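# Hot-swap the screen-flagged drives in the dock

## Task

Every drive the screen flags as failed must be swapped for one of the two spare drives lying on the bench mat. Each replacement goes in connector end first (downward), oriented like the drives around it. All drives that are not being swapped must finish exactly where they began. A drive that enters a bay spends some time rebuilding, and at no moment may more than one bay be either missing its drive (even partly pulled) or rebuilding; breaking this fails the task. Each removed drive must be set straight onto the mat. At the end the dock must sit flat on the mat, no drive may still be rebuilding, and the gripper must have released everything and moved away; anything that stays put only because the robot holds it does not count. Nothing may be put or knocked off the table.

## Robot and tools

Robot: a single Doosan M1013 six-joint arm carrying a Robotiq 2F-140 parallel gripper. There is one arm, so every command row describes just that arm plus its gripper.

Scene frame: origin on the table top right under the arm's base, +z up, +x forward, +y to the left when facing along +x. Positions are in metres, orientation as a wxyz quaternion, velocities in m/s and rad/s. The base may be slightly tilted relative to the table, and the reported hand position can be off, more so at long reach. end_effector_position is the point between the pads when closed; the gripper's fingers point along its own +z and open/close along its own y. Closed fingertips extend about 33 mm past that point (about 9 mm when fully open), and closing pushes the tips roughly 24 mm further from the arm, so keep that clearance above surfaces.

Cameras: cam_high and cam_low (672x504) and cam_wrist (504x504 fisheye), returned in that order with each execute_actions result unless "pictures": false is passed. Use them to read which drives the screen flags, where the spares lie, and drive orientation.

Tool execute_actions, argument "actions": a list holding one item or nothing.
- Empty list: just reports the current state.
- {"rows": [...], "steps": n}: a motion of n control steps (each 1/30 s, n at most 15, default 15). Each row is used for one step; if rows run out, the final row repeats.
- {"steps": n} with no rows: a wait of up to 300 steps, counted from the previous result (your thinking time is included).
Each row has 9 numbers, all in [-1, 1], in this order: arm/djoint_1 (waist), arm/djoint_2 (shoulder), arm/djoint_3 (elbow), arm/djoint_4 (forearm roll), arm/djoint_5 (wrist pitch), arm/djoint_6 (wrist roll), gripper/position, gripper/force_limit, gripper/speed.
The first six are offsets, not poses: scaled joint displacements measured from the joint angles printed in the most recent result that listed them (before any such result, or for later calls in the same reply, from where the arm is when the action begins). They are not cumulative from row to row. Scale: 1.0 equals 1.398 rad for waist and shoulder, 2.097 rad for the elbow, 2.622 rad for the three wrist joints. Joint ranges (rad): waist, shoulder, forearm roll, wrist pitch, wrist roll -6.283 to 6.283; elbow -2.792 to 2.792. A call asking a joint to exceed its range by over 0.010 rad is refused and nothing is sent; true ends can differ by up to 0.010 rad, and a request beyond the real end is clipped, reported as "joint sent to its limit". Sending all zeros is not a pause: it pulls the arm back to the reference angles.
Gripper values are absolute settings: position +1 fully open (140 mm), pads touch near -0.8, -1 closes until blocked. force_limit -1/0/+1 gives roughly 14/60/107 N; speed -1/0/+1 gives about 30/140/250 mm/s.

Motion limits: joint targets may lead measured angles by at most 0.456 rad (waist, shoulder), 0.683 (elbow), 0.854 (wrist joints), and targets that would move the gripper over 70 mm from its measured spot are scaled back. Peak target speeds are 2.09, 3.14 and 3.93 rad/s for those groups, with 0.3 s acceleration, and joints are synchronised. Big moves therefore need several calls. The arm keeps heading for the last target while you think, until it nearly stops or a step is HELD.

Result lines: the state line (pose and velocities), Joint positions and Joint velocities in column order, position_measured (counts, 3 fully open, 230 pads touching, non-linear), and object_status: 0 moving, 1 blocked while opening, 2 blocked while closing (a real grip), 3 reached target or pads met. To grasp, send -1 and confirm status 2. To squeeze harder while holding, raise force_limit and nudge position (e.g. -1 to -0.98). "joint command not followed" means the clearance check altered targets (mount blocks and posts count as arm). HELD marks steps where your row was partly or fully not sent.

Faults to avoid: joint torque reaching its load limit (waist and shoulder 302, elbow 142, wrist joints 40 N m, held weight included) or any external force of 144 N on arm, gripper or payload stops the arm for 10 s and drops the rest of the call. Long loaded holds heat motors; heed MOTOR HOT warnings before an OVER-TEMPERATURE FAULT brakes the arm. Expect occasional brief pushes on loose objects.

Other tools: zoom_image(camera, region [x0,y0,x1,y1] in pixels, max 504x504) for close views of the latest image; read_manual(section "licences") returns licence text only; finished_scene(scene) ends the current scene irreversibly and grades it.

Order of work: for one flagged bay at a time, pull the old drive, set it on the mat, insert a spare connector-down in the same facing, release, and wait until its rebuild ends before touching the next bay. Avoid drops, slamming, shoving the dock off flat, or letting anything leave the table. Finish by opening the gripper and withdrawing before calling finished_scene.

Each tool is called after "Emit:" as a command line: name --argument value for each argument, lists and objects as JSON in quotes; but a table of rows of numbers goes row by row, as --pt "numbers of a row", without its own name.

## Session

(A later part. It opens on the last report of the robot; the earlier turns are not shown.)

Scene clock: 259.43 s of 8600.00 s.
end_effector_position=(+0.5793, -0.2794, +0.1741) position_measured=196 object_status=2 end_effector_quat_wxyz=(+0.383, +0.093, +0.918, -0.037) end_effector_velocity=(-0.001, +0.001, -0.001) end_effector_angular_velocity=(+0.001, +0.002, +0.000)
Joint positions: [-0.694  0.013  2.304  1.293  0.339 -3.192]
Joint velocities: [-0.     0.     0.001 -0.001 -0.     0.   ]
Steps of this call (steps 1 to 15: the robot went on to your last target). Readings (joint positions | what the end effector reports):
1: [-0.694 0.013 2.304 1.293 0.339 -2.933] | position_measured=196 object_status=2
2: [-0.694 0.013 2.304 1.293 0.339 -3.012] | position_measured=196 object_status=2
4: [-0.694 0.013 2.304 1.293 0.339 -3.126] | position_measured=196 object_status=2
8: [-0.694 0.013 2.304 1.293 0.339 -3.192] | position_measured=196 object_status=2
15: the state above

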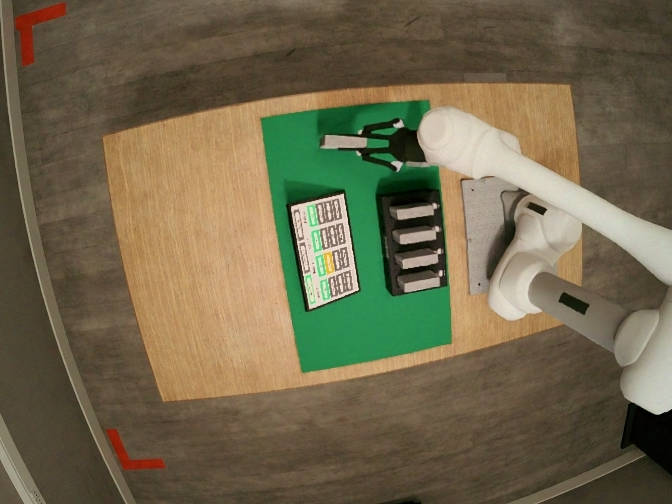

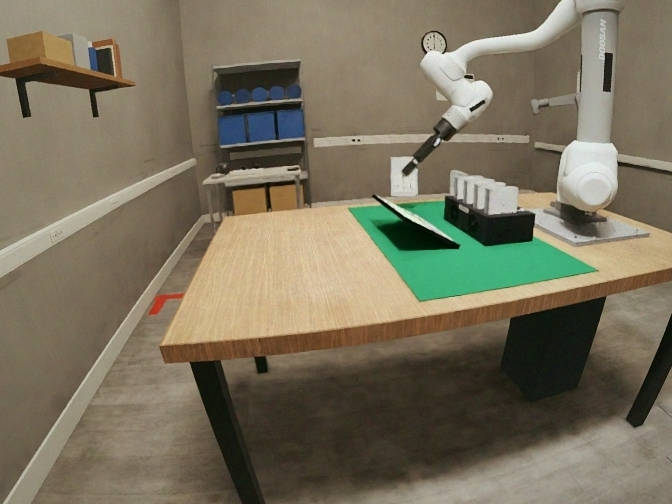

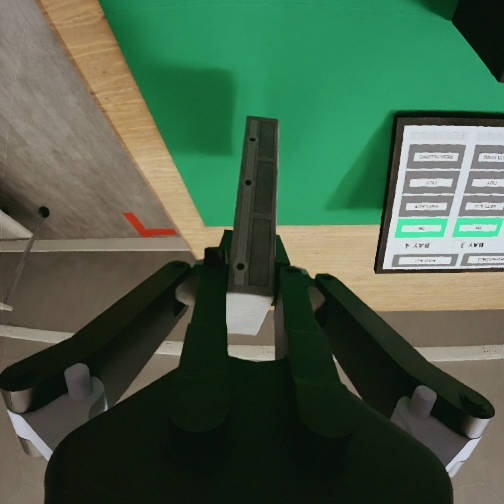

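Emit:
execute_actions --actions '[{"rows":[[0,0.0286,0.0102,0.0678,-0.0024,-0.0716,-1,1,0],[0,0.0286,0.0102,0.0678,-0.0024,-0.0716,-1,1,0],[0,0.0286,0.0102,0.0678,-0.0024,-0.0716,-1,1,0],[0,0.0286,0.0102,0.0678,-0.0024,-0.0716,-1,1,0],[0,0.0286,0.0102,0.0678,-0.0024,-0.0716,-1,1,0],[0,0.045,0.016,0.1066,-0.0038,-0.1127,-1,1,0],[0,0.045,0.016,0.1066,-0.0038,-0.1127,-1,1,0],[0,0.045,0.016,0.1066,-0.0038,-0.1127,-1,1,0],[0,0.045,0.016,0.1066,-0.0038,-0.1127,-1,1,0],[0,0.0572,0.0204,0.1355,-0.0048,-0.1432,-1,1,0]]}]'

Emit:
zoom_image --camera "cam_low" --region '[340,130,500,250]'

Scene clock: 265.47 s of 8600.00 s.
end_effector_position=(+0.5795, -0.2792, +0.1242) position_measured=196 object_status=2 end_effector_quat_wxyz=(+0.383, +0.093, +0.918, -0.037) end_effector_velocity=(+0.001, -0.003, -0.002) end_effector_angular_velocity=(-0.008, -0.004, -0.001)
Joint positions: [-0.694  0.092  2.347  1.647  0.327 -3.566]
Joint velocities: [-0.002  0.006  0.001  0.043 -0.001 -0.048]
Steps of this call (steps 1 to 15: the robot went on to your last target; steps 16 to 166: nothing new was sent; steps 167 to 181: all 15 steps of this action). Readings (joint positions | what the end effector reports):
167: [-0.694 0.013 2.304 1.294 0.339 -3.194] | position_measured=196 object_status=2
168: [-0.694 0.015 2.305 1.305 0.339 -3.206] | position_measured=196 object_status=2
170: [-0.694 0.029 2.313 1.369 0.337 -3.272] | position_measured=196 object_status=2
174: [-0.694 0.063 2.331 1.514 0.332 -3.426] | position_measured=196 object_status=2
181: the state above

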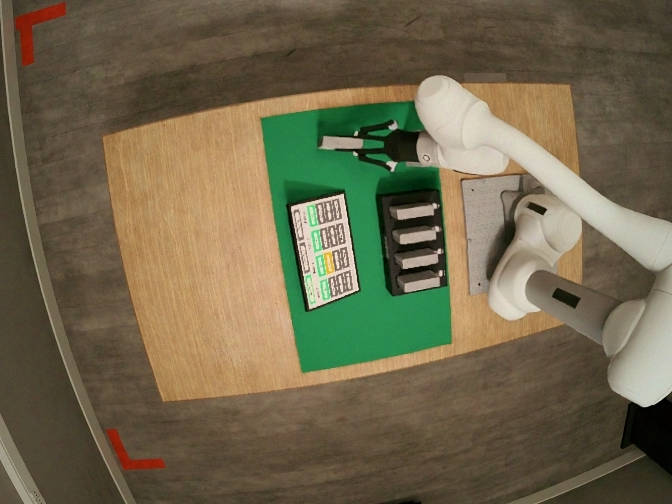

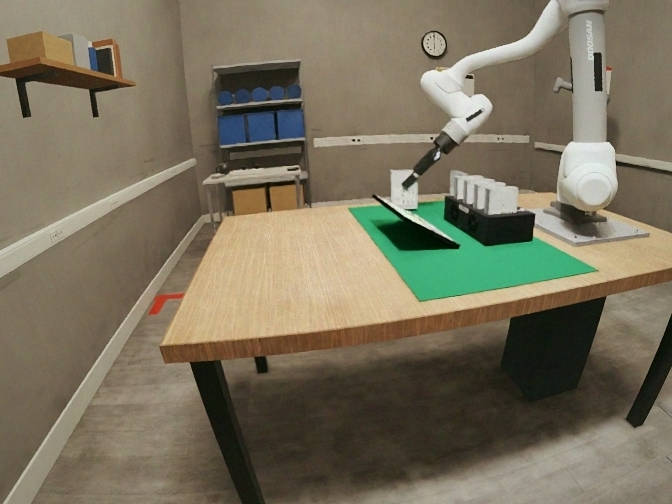

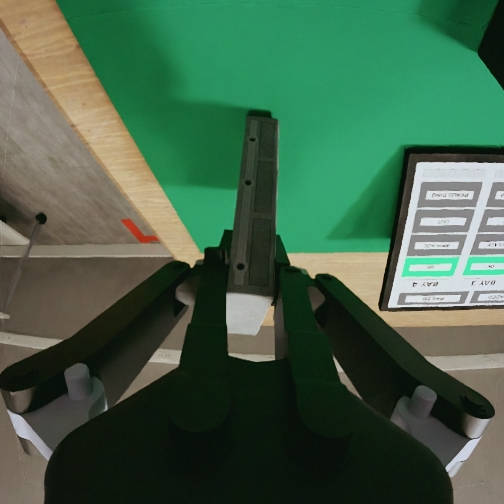

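Region (340, 130, 500, 250) of cam_low's 672x504 image, scaled by 3.150, with more detail than that image has; it fills the top 378 rows of this view, and the rest is white.

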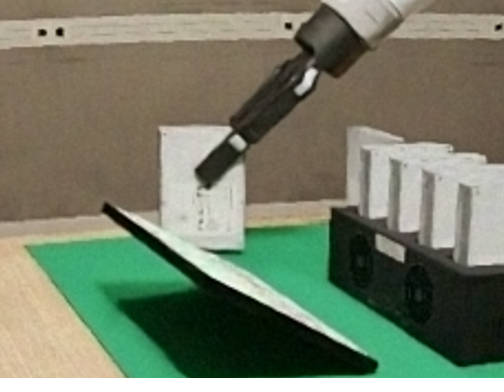

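Emit:
execute_actions --actions '[{"rows":[[0,0.0063,0.0017,0.0133,0.0006,-0.0142,-1,1,0]]}]'

Scene clock: 268.23 s of 8600.00 s.
end_effector_position=(+0.5796, -0.2791, +0.1192) position_measured=196 object_status=2 end_effector_quat_wxyz=(+0.383, +0.092, +0.919, -0.036) end_effector_velocity=(-0.000, +0.001, -0.000) end_effector_angular_velocity=(+0.001, +0.001, +0.001)
Joint positions: [-0.694  0.101  2.35   1.681  0.328 -3.603]
Joint velocities: [ 0.001  0.     0.    -0.001  0.     0.001]
Steps of this call (steps 1 to 15: the robot went on to your last target; steps 16 to 68: nothing new was sent; steps 69 to 83: all 15 steps of this action). Readings (joint positions | what the end effector reports):
69: [-0.694 0.093 2.347 1.650 0.327 -3.569] | position_measured=196 object_status=2
70: [-0.694 0.096 2.348 1.660 0.327 -3.580] | position_measured=196 object_status=2
72: [-0.694 0.101 2.350 1.678 0.328 -3.599] | position_measured=196 object_status=2
76: [-0.694 0.101 2.350 1.681 0.328 -3.603] | position_measured=196 object_status=2
83: the state above

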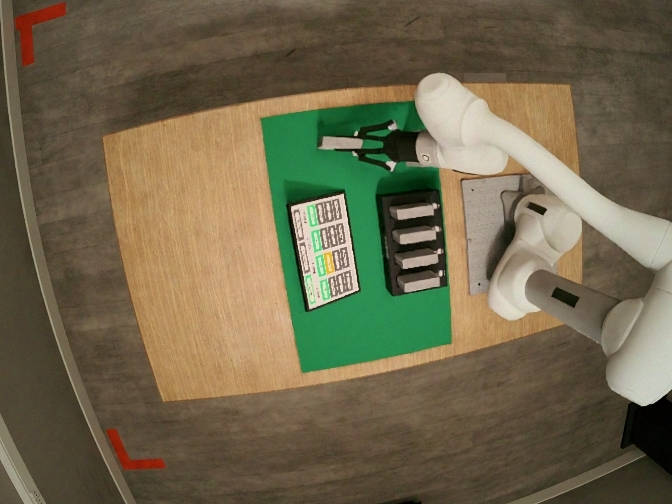

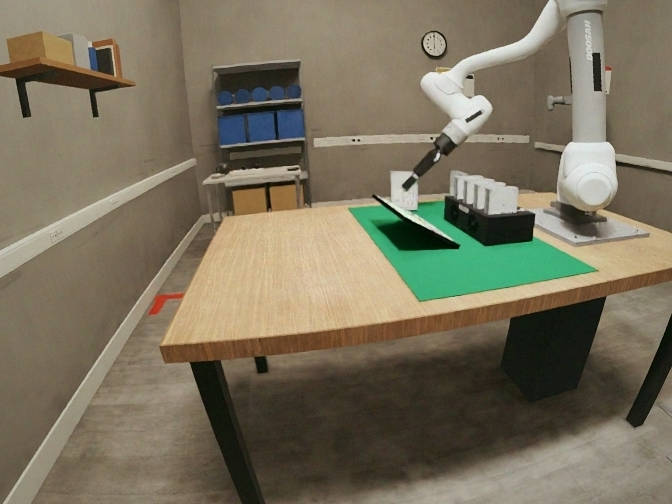

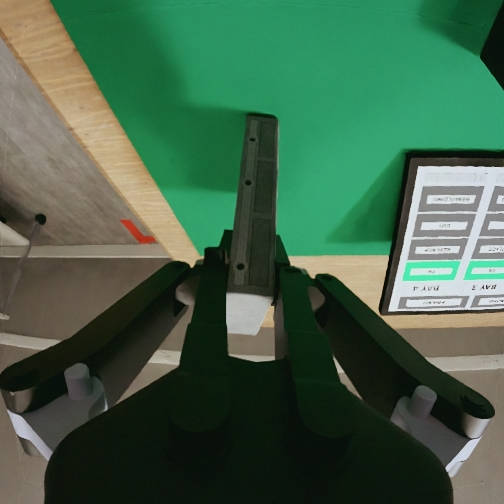

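Emit:
execute_actions --actions '[{"rows":[[0,0.0038,0.001,0.008,0.0004,-0.0085,-1,1,0],[0,0.0038,0.001,0.008,0.0004,-0.0085,-1,1,0],[0,0.0038,0.001,0.008,0.0004,-0.0085,-1,1,0],[0,0.0038,0.001,0.008,0.0004,-0.0085,-1,1,0],[0,0.0038,0.001,0.008,0.0004,-0.0085,-1,1,0],[0,0.0038,0.001,0.008,0.0004,-0.0085,-0.2,1,0]]}]' --pictures false

Emit:
execute_actions --actions '[{"rows":[[0,-0.067,-0.023,-0.157,0.004,0.166,-0.2,1,0]]}]' --pictures false

Emit:
execute_actions --actions '[{"rows":[[0,-0.15,0,0,0,0,-0.2,1,0]]}]' --pictures false

Emit:
execute_actions --actions '[{"steps":15}]'

Scene clock: 285.33 s of 8600.00 s.
end_effector_position=(+0.5797, -0.2790, +0.1163) position_measured=154 object_status=0 end_effector_quat_wxyz=(+0.383, +0.092, +0.919, -0.036) end_effector_velocity=(-0.001, +0.000, -0.001) end_effector_angular_velocity=(+0.002, +0.001, -0.001)
Joint positions: [-0.694  0.107  2.352  1.702  0.33  -3.625]
Joint velocities: [-0.001  0.     0.002 -0.     0.     0.   ]
Steps of this call (steps 1 to 15: the robot went on to your last target; steps 16 to 498: nothing new was sent; steps 499 to 513: all 15 steps of this action). Readings (joint positions | what the end effector reports):
499: [-0.694 0.102 2.350 1.683 0.329 -3.604] | position_measured=196 object_status=2
500: [-0.694 0.103 2.351 1.691 0.329 -3.613] | position_measured=196 object_status=2
502: [-0.694 0.106 2.352 1.700 0.329 -3.623] | position_measured=196 object_status=2
506: [-0.694 0.106 2.352 1.702 0.330 -3.625] | position_measured=183 object_status=0
513: the state above

Scene clock: 285.83 s of 8600.00 s.
end_effector_position=(+0.5792, -0.2791, +0.1737) position_measured=154 object_status=3 end_effector_quat_wxyz=(+0.382, +0.093, +0.919, -0.036) end_effector_velocity=(-0.000, -0.001, -0.000) end_effector_angular_velocity=(+0.001, +0.000, -0.002)
Joint positions: [-0.694  0.013  2.304  1.291  0.34  -3.19 ]
Joint velocities: [-0.001  0.    -0.    -0.002  0.     0.003]
Steps of this call (steps 1 to 15: all 15 steps of this action). Readings (joint positions | what the end effector reports):
1: [-0.694 0.106 2.352 1.702 0.330 -3.625] | position_measured=154 object_status=0
2: [-0.694 0.105 2.352 1.692 0.330 -3.614] | position_measured=154 object_status=0
4: [-0.694 0.091 2.345 1.632 0.331 -3.551] | position_measured=154 object_status=3
8: [-0.694 0.036 2.316 1.392 0.338 -3.297] | position_measured=154 object_status=3
15: the state above

Scene clock: 286.33 s of 8600.00 s.
end_effector_position=(+0.5670, -0.2703, +0.3041) position_measured=154 object_status=3 end_effector_quat_wxyz=(+0.462, +0.071, +0.880, -0.088) end_effector_velocity=(-0.000, -0.001, +0.003) end_effector_angular_velocity=(-0.002, -0.003, -0.002)
Joint positions: [-0.694 -0.196  2.304  1.291  0.34  -3.19 ]
Joint velocities: [-0.002 -0.003 -0.001 -0.    -0.     0.001]
Steps of this call (steps 1 to 15: all 15 steps of this action). Readings (joint positions | what the end effector reports):
1: [-0.694 0.012 2.304 1.291 0.340 -3.190] | position_measured=154 object_status=3
2: [-0.694 0.006 2.304 1.291 0.340 -3.190] | position_measured=154 object_status=3
4: [-0.694 -0.029 2.304 1.291 0.340 -3.190] | position_measured=154 object_status=3
8: [-0.694 -0.137 2.304 1.291 0.340 -3.190] | position_measured=154 object_status=3
15: the state above

Scene clock: 286.83 s of 8600.00 s.
end_effector_position=(+0.5669, -0.2702, +0.3043) position_measured=154 object_status=3 end_effector_quat_wxyz=(+0.462, +0.071, +0.880, -0.088) end_effector_velocity=(+0.001, +0.000, +0.001) end_effector_angular_velocity=(+0.000, -0.001, +0.000)
Joint positions: [-0.694 -0.197  2.304  1.291  0.34  -3.19 ]
Joint velocities: [ 0.001 -0.    -0.001  0.001  0.    -0.   ]
Steps of this call (steps 1 to 15: the robot went on to your last target). Readings (joint positions | what the end effector reports):
1: [-0.694 -0.196 2.304 1.291 0.340 -3.190] | position_measured=154 object_status=3
2: [-0.694 -0.197 2.304 1.291 0.340 -3.190] | position_measured=154 object_status=3
4: [-0.694 -0.197 2.304 1.291 0.340 -3.190] | position_measured=154 object_status=3
8: [-0.694 -0.197 2.304 1.291 0.340 -3.190] | position_measured=154 object_status=3
15: the state above
The arm was judged still, so your last target was given up. Only a new action makes it travel on or press farther. Fingers that are still opening or closing keep moving.

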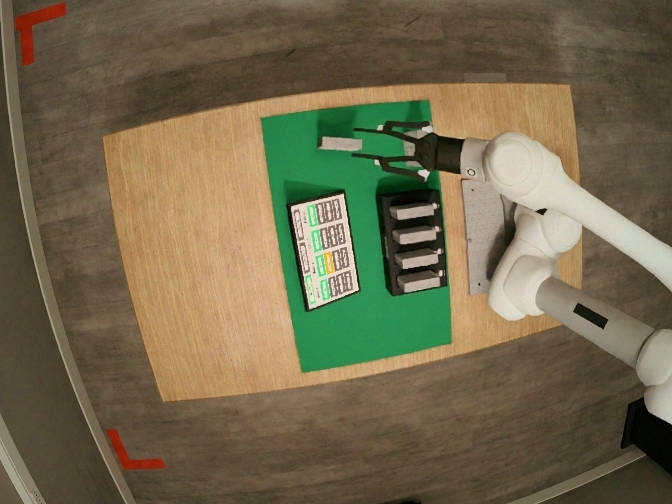

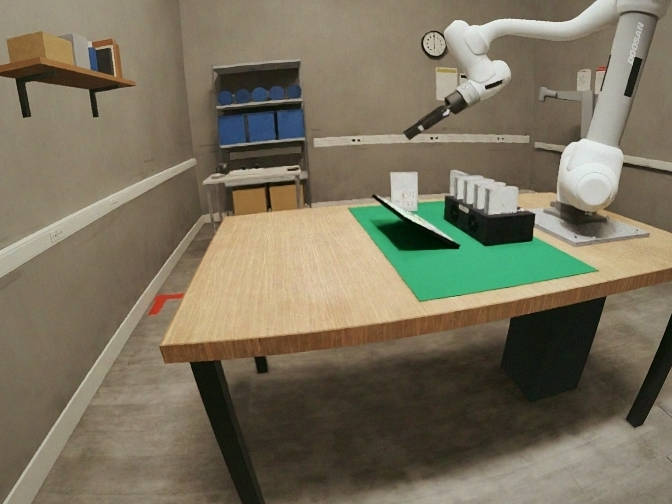

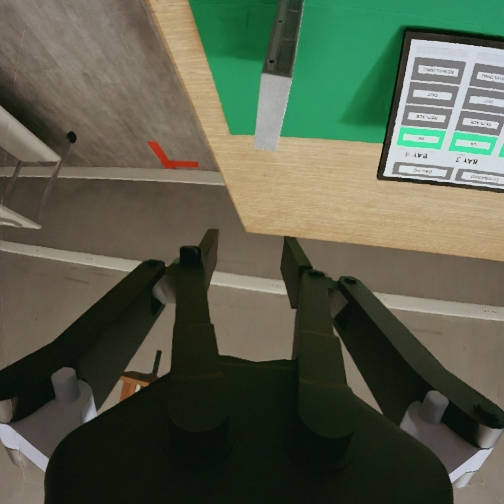

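Emit:
execute_actions --actions '[{"rows":[[0,-0.076,-0.0855,0,0,0,-1,0,0]]}]' --pictures false

Emit:
execute_actions --actions '[{"steps":10}]' --pictures false

Emit:
execute_actions --actions '[{"rows":[[0.5021,0,0,-0.4924,0.3738,0.6236,-1,0,0]]}]' --pictures false

Emit:
execute_actions --actions '[{"steps":50}]'

Scene clock: 291.17 s of 8600.00 s.
end_effector_position=(+0.5970, -0.2952, +0.5133) position_measured=233 object_status=0 end_effector_quat_wxyz=(+0.561, +0.040, +0.812, -0.157) end_effector_velocity=(+0.000, -0.001, +0.009) end_effector_angular_velocity=(-0.007, -0.008, -0.001)
Joint positions: [-0.694 -0.303  2.126  1.291  0.34  -3.19 ]
Joint velocities: [-0.001 -0.003 -0.008 -0.     0.    -0.   ]
Steps of this call (steps 1 to 115: nothing new was sent; steps 116 to 130: all 15 steps of this action). Readings (joint positions | what the end effector reports):
116: [-0.694 -0.197 2.304 1.291 0.340 -3.190] | position_measured=154 object_status=0
117: [-0.694 -0.203 2.295 1.291 0.340 -3.190] | position_measured=160 object_status=0
119: [-0.694 -0.226 2.255 1.291 0.340 -3.190] | position_measured=175 object_status=0
123: [-0.694 -0.267 2.185 1.291 0.340 -3.190] | position_measured=205 object_status=0
130: the state above

Scene clock: 291.50 s of 8600.00 s.
end_effector_position=(+0.5970, -0.2952, +0.5140) position_measured=233 object_status=3 end_effector_quat_wxyz=(+0.561, +0.040, +0.811, -0.157) end_effector_velocity=(+0.000, +0.000, -0.001) end_effector_angular_velocity=(-0.001, +0.001, +0.001)
Joint positions: [-0.694 -0.303  2.125  1.291  0.34  -3.19 ]
Joint velocities: [ 0.001  0.     0.001 -0.001 -0.    -0.   ]
Steps of this call (steps 1 to 10: the robot went on to your last target). Readings (joint positions | what the end effector reports):
1: [-0.694 -0.303 2.125 1.291 0.340 -3.190] | position_measured=233 object_status=0
2: [-0.694 -0.303 2.125 1.291 0.340 -3.190] | position_measured=233 object_status=3
4: [-0.694 -0.303 2.125 1.291 0.340 -3.190] | position_measured=233 object_status=3
8: [-0.694 -0.303 2.125 1.291 0.340 -3.190] | position_measured=233 object_status=3
10: the state above

Scene clock: 292.00 s of 8600.00 s.
end_effector_position=(+0.5928, -0.0593, +0.4225) position_measured=233 object_status=3 end_effector_quat_wxyz=(+0.446, -0.115, +0.886, +0.052) end_effector_velocity=(-0.186, +0.440, -0.251) end_effector_angular_velocity=(+0.243, +1.032, +0.778)
Joint positions: [-0.47  -0.303  2.125  0.87   0.726 -2.77 ]
Joint velocities: [ 0.564  0.     0.    -1.054  0.783  1.052]
Steps of this call (steps 1 to 15: all 15 steps of this action). Readings (joint positions | what the end effector reports):
1: [-0.693 -0.303 2.125 1.290 0.341 -3.189] | position_measured=233 object_status=3
2: [-0.687 -0.303 2.125 1.278 0.353 -3.177] | position_measured=233 object_status=3
4: [-0.656 -0.303 2.125 1.219 0.412 -3.118] | position_measured=233 object_status=3
8: [-0.592 -0.303 2.125 1.100 0.531 -2.999] | position_measured=233 object_status=3
15: the state above

Scene clock: 293.67 s of 8600.00 s.
end_effector_position=(+0.3537, +0.0456, +0.2887) position_measured=233 object_status=3 end_effector_quat_wxyz=(+0.002, -0.009, +1.000, +0.001) end_effector_velocity=(-0.000, -0.000, +0.000) end_effector_angular_velocity=(+0.000, +0.000, -0.000)
Joint positions: [ 0.008 -0.303  2.125  0.     1.32  -1.555]
Joint velocities: [-0.  0. -0.  0.  0. -0.]
Steps of this call (steps 1 to 45: the robot went on to your last target; steps 46 to 50: nothing new was sent). Readings (joint positions | what the end effector reports):
1: [-0.451 -0.303 2.125 0.834 0.753 -2.733] | position_measured=233 object_status=3
2: [-0.431 -0.303 2.125 0.797 0.779 -2.696] | position_measured=233 object_status=3
4: [-0.389 -0.303 2.125 0.721 0.830 -2.617] | position_measured=233 object_status=3
8: [-0.305 -0.303 2.125 0.568 0.934 -2.430] | position_measured=233 object_status=3
50: the state above
The arm was judged still, so your last target was given up. Only a new action makes it travel on or press farther. Fingers that are still opening or closing keep moving.

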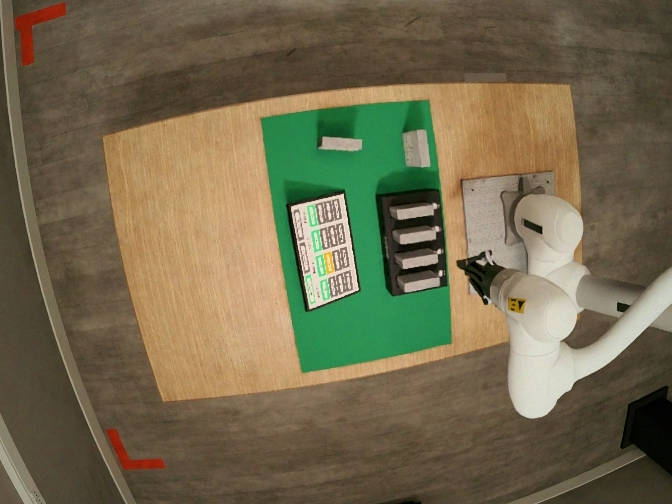

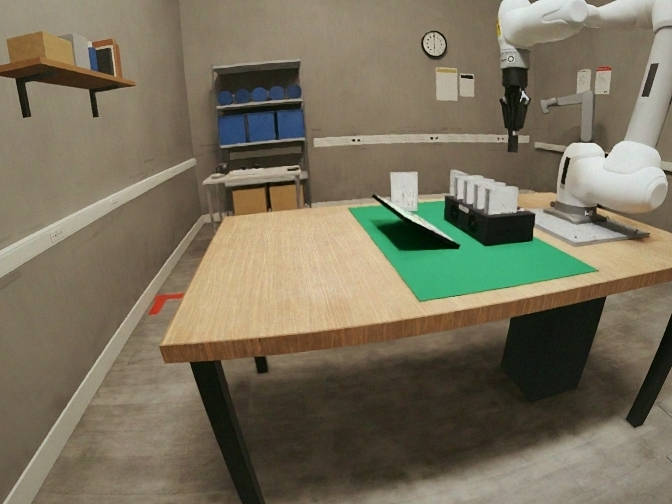

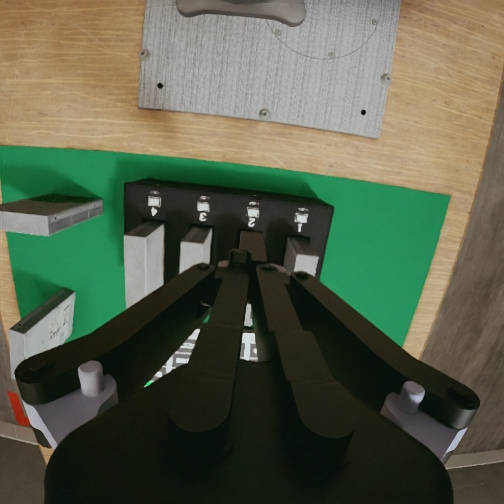

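Emit:
execute_actions --actions '[{"rows":[[0,0.0439,0.0616,0,-0.0728,0,-1,0,0]]}]' --pictures false

Emit:
execute_actions --actions '[{"rows":[[0,0.0494,0.0395,0,-0.058,0,-1,0,0]]}]'

Scene clock: 299.23 s of 8600.00 s.
end_effector_position=(+0.3548, +0.0458, +0.1990) position_measured=233 object_status=3 end_effector_quat_wxyz=(+0.002, -0.009, +1.000, +0.001) end_effector_velocity=(+0.000, -0.000, -0.000) end_effector_angular_velocity=(-0.000, +0.000, -0.002)
Joint positions: [ 0.008 -0.242  2.254  0.     1.129 -1.555]
Joint velocities: [-0.001  0.001 -0.    -0.    -0.     0.001]
Steps of this call (steps 1 to 152: nothing new was sent; steps 153 to 167: all 15 steps of this action). Readings (joint positions | what the end effector reports):
153: [0.008 -0.303 2.126 0.000 1.319 -1.555] | position_measured=233 object_status=3
154: [0.008 -0.299 2.134 0.000 1.307 -1.555] | position_measured=233 object_status=3
156: [0.008 -0.278 2.178 0.000 1.241 -1.555] | position_measured=233 object_status=3
160: [0.008 -0.243 2.252 0.000 1.133 -1.555] | position_measured=233 object_status=3
167: the state above

Scene clock: 299.73 s of 8600.00 s.
end_effector_position=(+0.3551, +0.0460, +0.1341) position_measured=233 object_status=3 end_effector_quat_wxyz=(+0.002, -0.009, +1.000, +0.001) end_effector_velocity=(+0.000, +0.000, +0.000) end_effector_angular_velocity=(-0.000, -0.000, +0.002)
Joint positions: [ 0.008 -0.173  2.337  0.     0.977 -1.555]
Joint velocities: [ 0.001  0.    -0.001 -0.001  0.    -0.   ]
Steps of this call (steps 1 to 15: all 15 steps of this action). Readings (joint positions | what the end effector reports):
1: [0.008 -0.241 2.255 0.000 1.128 -1.555] | position_measured=233 object_status=3
2: [0.008 -0.236 2.261 0.000 1.115 -1.555] | position_measured=233 object_status=3
4: [0.008 -0.206 2.296 0.000 1.051 -1.555] | position_measured=233 object_status=3
8: [0.008 -0.173 2.337 0.000 0.978 -1.555] | position_measured=233 object_status=3
15: the state above

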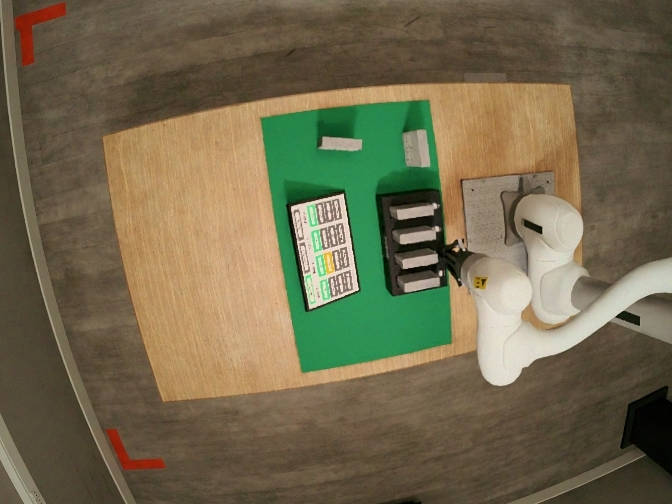

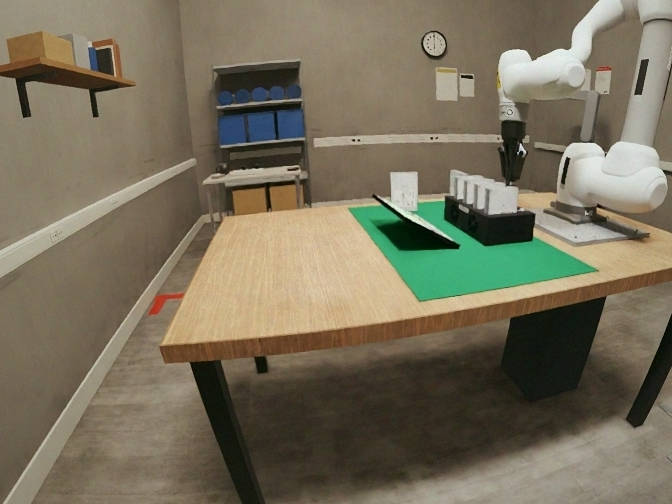

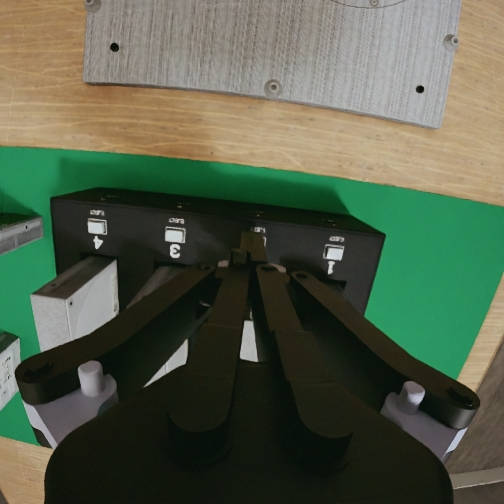

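Down 11.8 mm.

Emit:
execute_actions --actions '[{"rows":[[0,0.0035,0.0022,0,-0.0036,0,-1,0,0],[0,0.0035,0.0022,0,-0.0036,0,-1,0,0],[0,0.0035,0.0022,0,-0.0036,0,-1,0,0],[0,0.0035,0.0022,0,-0.0036,0,-1,0,0],[0,0.007,0.0044,0,-0.0072,0,-1,0,0],[0,0.007,0.0044,0,-0.0072,0,-1,0,0],[0,0.007,0.0044,0,-0.0072,0,-1,0,0],[0,0.007,0.0044,0,-0.0072,0,-1,0,0],[0,0.0103,0.0066,0,-0.0108,0,-1,0,0]]}]'

Scene clock: 304.43 s of 8600.00 s.
end_effector_position=(+0.3550, +0.0460, +0.1227) position_measured=233 object_status=3 end_effector_quat_wxyz=(+0.003, -0.009, +1.000, +0.001) end_effector_velocity=(+0.000, -0.001, -0.001) end_effector_angular_velocity=(-0.000, -0.001, -0.002)
Joint positions: [ 0.008 -0.158  2.351  0.     0.949 -1.555]
Joint velocities: [-0.003  0.001  0.002 -0.001 -0.003 -0.001]
Steps of this call (steps 1 to 15: the robot went on to your last target; steps 16 to 126: nothing new was sent; steps 127 to 141: all 15 steps of this action). Readings (joint positions | what the end effector reports):
127: [0.008 -0.172 2.337 0.000 0.976 -1.555] | position_measured=233 object_status=3
128: [0.008 -0.170 2.339 0.000 0.972 -1.555] | position_measured=233 object_status=3
130: [0.008 -0.168 2.341 0.000 0.968 -1.555] | position_measured=233 object_status=3
134: [0.008 -0.163 2.346 0.000 0.959 -1.555] | position_measured=233 object_status=3
141: the state above

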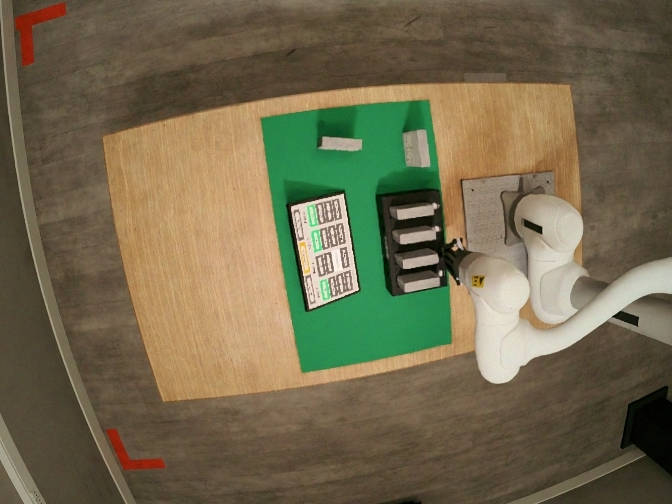

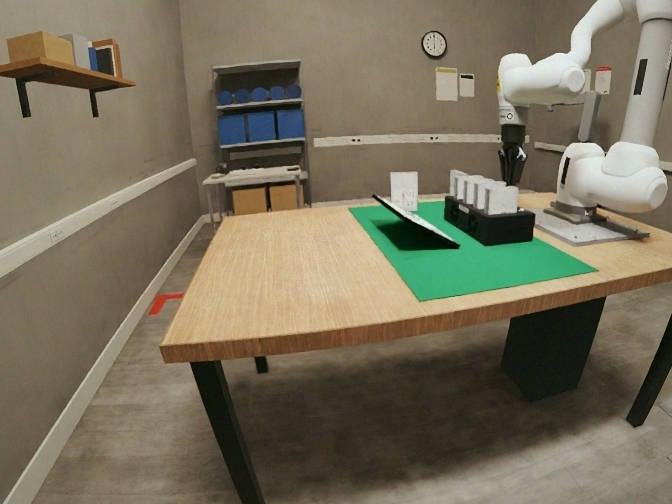

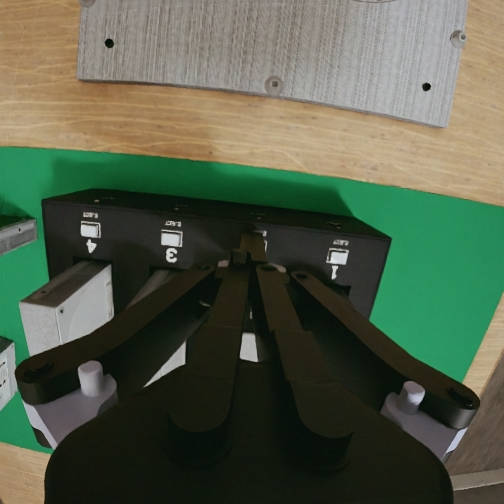

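Emit:
execute_actions --actions '[{"rows":[[0,-0.06,-0.0462,0,0.0687,0,-1,0,0],[0,-0.06,-0.0462,0,0.0687,0,-1,0,0],[0,-0.06,-0.0462,0,0.0687,0,-1,0,0],[0,-0.06,-0.0462,0,0.0687,0,-1,0,0],[0,-0.06,-0.0462,0,0.0687,0,-1,0,0],[0,-0.06,-0.0462,0,0.0687,0,-1,0,0],[0,-0.104,-0.108,0,0.1415,0,-0.2,1,0]]}]' --pictures false

Emit:
execute_actions --actions '[{"steps":8}]' --pictures false

Emit:
execute_actions --actions '[{"rows":[[-0.0031,0.1143,-0.0207,0,-0.0443,-0.0015,-0.2,1,0]]}]'

Scene clock: 313.80 s of 8600.00 s.
end_effector_position=(+0.3542, +0.0457, +0.2889) position_measured=174 object_status=0 end_effector_quat_wxyz=(+0.003, -0.009, +1.000, +0.001) end_effector_velocity=(-0.007, -0.001, +0.003) end_effector_angular_velocity=(-0.001, +0.022, -0.002)
Joint positions: [ 0.008 -0.303  2.125  0.     1.319 -1.555]
Joint velocities: [-0.001 -0.001 -0.006 -0.     0.029  0.001]
Steps of this call (steps 1 to 15: the robot went on to your last target; steps 16 to 266: nothing new was sent; steps 267 to 281: all 15 steps of this action). Readings (joint positions | what the end effector reports):
267: [0.008 -0.159 2.350 0.000 0.950 -1.555] | position_measured=233 object_status=3
268: [0.008 -0.164 2.345 0.000 0.962 -1.555] | position_measured=233 object_status=3
270: [0.008 -0.195 2.309 0.000 1.028 -1.555] | position_measured=233 object_status=3
274: [0.008 -0.249 2.242 0.000 1.149 -1.555] | position_measured=233 object_status=0
281: the state above

Scene clock: 314.07 s of 8600.00 s.
end_effector_position=(+0.3541, +0.0456, +0.2894) position_measured=154 object_status=0 end_effector_quat_wxyz=(+0.003, -0.009, +1.000, +0.001) end_effector_velocity=(-0.000, +0.000, +0.000) end_effector_angular_velocity=(+0.001, -0.000, -0.001)
Joint positions: [ 0.008 -0.304  2.124  0.     1.32  -1.555]
Joint velocities: [ 0.    -0.     0.     0.001 -0.     0.   ]
Steps of this call (steps 1 to 8: the robot went on to your last target). Readings (joint positions | what the end effector reports):
1: [0.008 -0.303 2.125 0.000 1.319 -1.555] | position_measured=167 object_status=0
2: [0.008 -0.304 2.124 0.000 1.320 -1.555] | position_measured=159 object_status=0
4: [0.008 -0.304 2.124 0.000 1.320 -1.555] | position_measured=154 object_status=0
8: the state above

Scene clock: 314.57 s of 8600.00 s.
end_effector_position=(+0.4311, +0.0464, +0.2499) position_measured=154 object_status=3 end_effector_quat_wxyz=(+0.003, -0.009, +1.000, +0.001) end_effector_velocity=(+0.001, +0.000, -0.000) end_effector_angular_velocity=(+0.001, +0.000, -0.001)
Joint positions: [ 0.004 -0.144  2.081  0.     1.204 -1.559]
Joint velocities: [ 0.     0.002 -0.001  0.001 -0.     0.   ]
Steps of this call (steps 1 to 15: all 15 steps of this action). Readings (joint positions | what the end effector reports):
1: [0.008 -0.303 2.124 0.000 1.319 -1.555] | position_measured=154 object_status=3
2: [0.008 -0.297 2.122 0.000 1.314 -1.555] | position_measured=154 object_status=3
4: [0.007 -0.262 2.112 0.000 1.286 -1.556] | position_measured=154 object_status=3
8: [0.004 -0.160 2.085 0.000 1.215 -1.559] | position_measured=154 object_status=3
15: the state above

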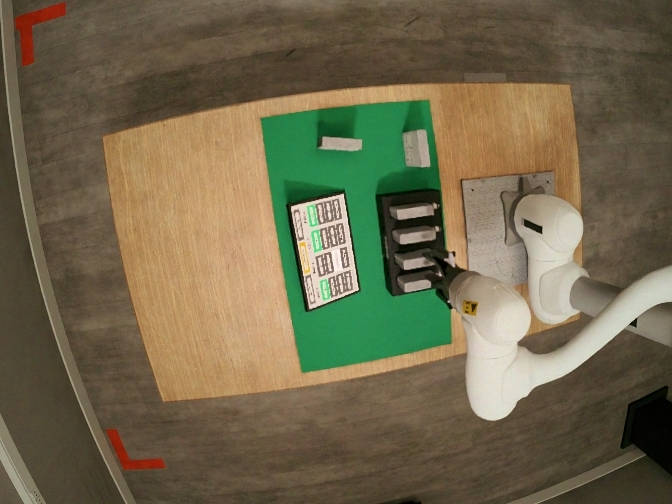

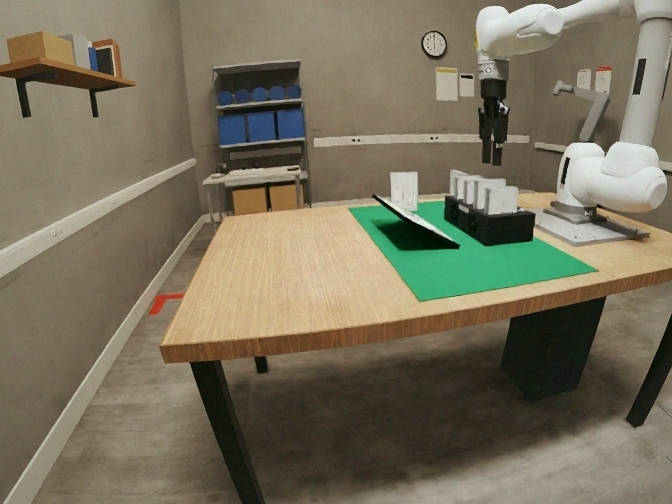

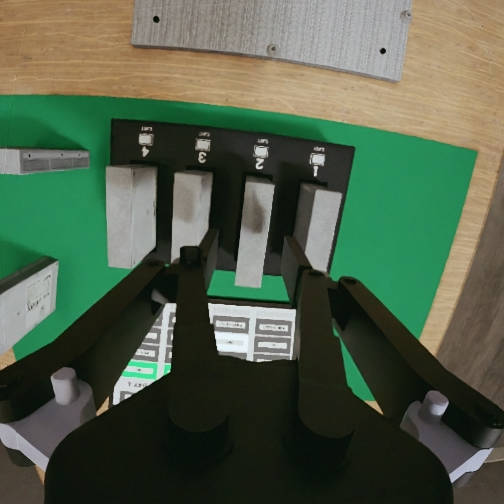

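Emit:
execute_actions --actions '[{"rows":[[0,0.023,0.0266,0,-0.0335,0,-0.2,1,0],[0,0.023,0.0266,0,-0.0335,0,-0.2,1,0],[0,0.023,0.0266,0,-0.0335,0,-0.2,1,0],[0,0.023,0.0266,0,-0.0335,0,-0.2,1,0],[0,0.0516,0.0513,0,-0.0683,0,-0.2,1,0]]}]' --pictures false

Emit:
execute_actions --actions '[{"rows":[[0,0,0,0,0,0,-1,1,0]]}]' --pictures false

Emit:
execute_actions --actions '[{"rows":[[0,-0.015,-0.0122,0,0.0176,0,-1,1,0],[0,-0.015,-0.0122,0,0.0176,0,-1,1,0],[0,-0.015,-0.0122,0,0.0176,0,-1,1,0],[0,-0.015,-0.0122,0,0.0176,0,-1,1,0],[0,-0.0282,-0.0247,0,0.0348,0,-1,1,0],[0,-0.0282,-0.0247,0,0.0348,0,-1,1,0],[0,-0.0282,-0.0247,0,0.0348,0,-1,1,0],[0,-0.0282,-0.0247,0,0.0348,0,-1,1,0],[0,-0.0512,-0.0513,0,0.0683,0,-1,1,0]]}]' --pictures false

Emit:
execute_actions --actions '[{"rows":[[0,-0.0235,-0.041,0,0.0453,0,-1,1,0]]}]'

Scene clock: 325.60 s of 8600.00 s.
end_effector_position=(+0.4316, +0.0466, +0.1647) position_measured=154 object_status=3 end_effector_quat_wxyz=(+0.003, -0.009, +1.000, +0.001) end_effector_velocity=(-0.001, -0.000, -0.002) end_effector_angular_velocity=(+0.000, +0.003, -0.001)
Joint positions: [ 0.004 -0.072  2.188  0.     1.025 -1.559]
Joint velocities: [-0.001  0.001  0.003  0.    -0.001 -0.   ]
Steps of this call (steps 1 to 15: the robot went on to your last target; steps 16 to 316: nothing new was sent; steps 317 to 331: all 15 steps of this action). Readings (joint positions | what the end effector reports):
317: [0.004 -0.143 2.081 0.000 1.202 -1.559] | position_measured=154 object_status=3
318: [0.004 -0.139 2.088 0.000 1.190 -1.559] | position_measured=154 object_status=3
320: [0.004 -0.120 2.122 0.000 1.140 -1.559] | position_measured=154 object_status=3
324: [0.004 -0.081 2.177 0.000 1.045 -1.559] | position_measured=154 object_status=3
331: the state above

Scene clock: 326.10 s of 8600.00 s.
end_effector_position=(+0.4316, +0.0466, +0.1647) position_measured=197 object_status=2 end_effector_quat_wxyz=(+0.003, -0.009, +1.000, +0.001) end_effector_velocity=(-0.000, +0.000, -0.000) end_effector_angular_velocity=(+0.000, +0.000, -0.002)
Joint positions: [ 0.004 -0.072  2.188  0.     1.025 -1.559]
Joint velocities: [-0.    -0.     0.001  0.    -0.     0.001]
Steps of this call (steps 1 to 15: all 15 steps of this action). Readings (joint positions | what the end effector reports):
1: [0.004 -0.072 2.188 0.000 1.025 -1.559] | position_measured=154 object_status=0
2: [0.004 -0.072 2.188 0.000 1.025 -1.559] | position_measured=160 object_status=0
4: [0.004 -0.072 2.188 0.000 1.025 -1.559] | position_measured=175 object_status=0
8: [0.004 -0.072 2.188 0.000 1.025 -1.559] | position_measured=197 object_status=0
15: the state above

Scene clock: 326.60 s of 8600.00 s.
end_effector_position=(+0.4312, +0.0465, +0.2493) position_measured=197 object_status=2 end_effector_quat_wxyz=(+0.003, -0.009, +1.000, +0.001) end_effector_velocity=(-0.005, -0.000, +0.002) end_effector_angular_velocity=(-0.001, +0.017, +0.001)
Joint positions: [ 0.004 -0.143  2.081  0.     1.203 -1.559]
Joint velocities: [ 0.    -0.    -0.004 -0.     0.021 -0.   ]
Steps of this call (steps 1 to 15: all 15 steps of this action). Readings (joint positions | what the end effector reports):
1: [0.004 -0.073 2.188 0.000 1.026 -1.559] | position_measured=197 object_status=2
2: [0.004 -0.077 2.182 -0.000 1.038 -1.559] | position_measured=197 object_status=2
4: [0.004 -0.091 2.166 -0.000 1.065 -1.559] | position_measured=197 object_status=2
8: [0.004 -0.109 2.139 0.000 1.110 -1.559] | position_measured=197 object_status=2
15: the state above

Scene clock: 327.10 s of 8600.00 s.
end_effector_position=(+0.4310, +0.0464, +0.3093) position_measured=197 object_status=2 end_effector_quat_wxyz=(+0.003, -0.009, +1.000, +0.001) end_effector_velocity=(+0.000, -0.000, +0.000) end_effector_angular_velocity=(-0.000, -0.001, -0.000)
Joint positions: [ 0.004 -0.176  1.995  0.     1.322 -1.559]
Joint velocities: [-0.001 -0.    -0.001 -0.     0.    -0.   ]
Steps of this call (steps 1 to 15: all 15 steps of this action). Readings (joint positions | what the end effector reports):
1: [0.004 -0.144 2.080 0.000 1.205 -1.559] | position_measured=197 object_status=2
2: [0.004 -0.147 2.072 0.000 1.217 -1.559] | position_measured=197 object_status=2
4: [0.004 -0.164 2.027 0.000 1.277 -1.559] | position_measured=197 object_status=2
8: [0.004 -0.176 1.996 0.000 1.321 -1.559] | position_measured=197 object_status=2
15: the state above

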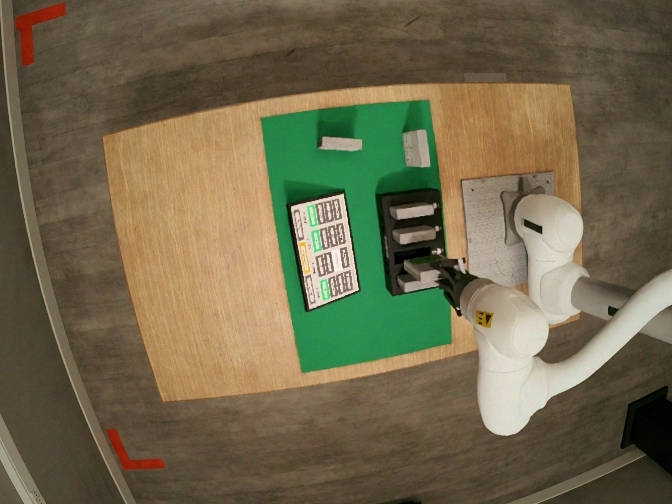

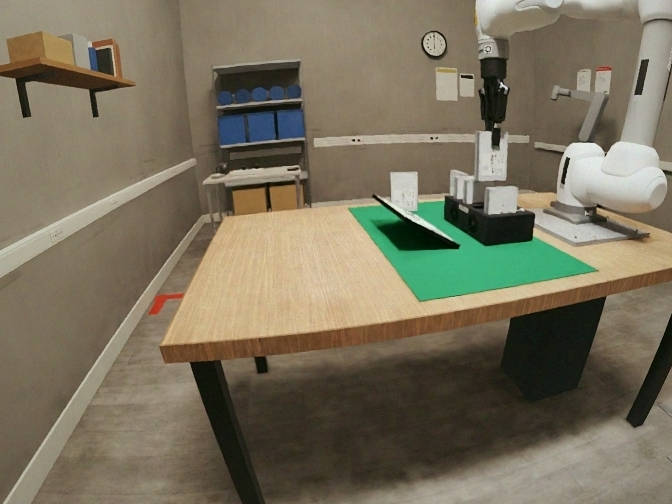

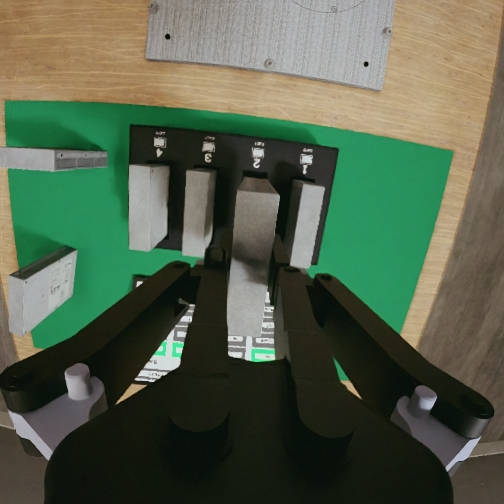

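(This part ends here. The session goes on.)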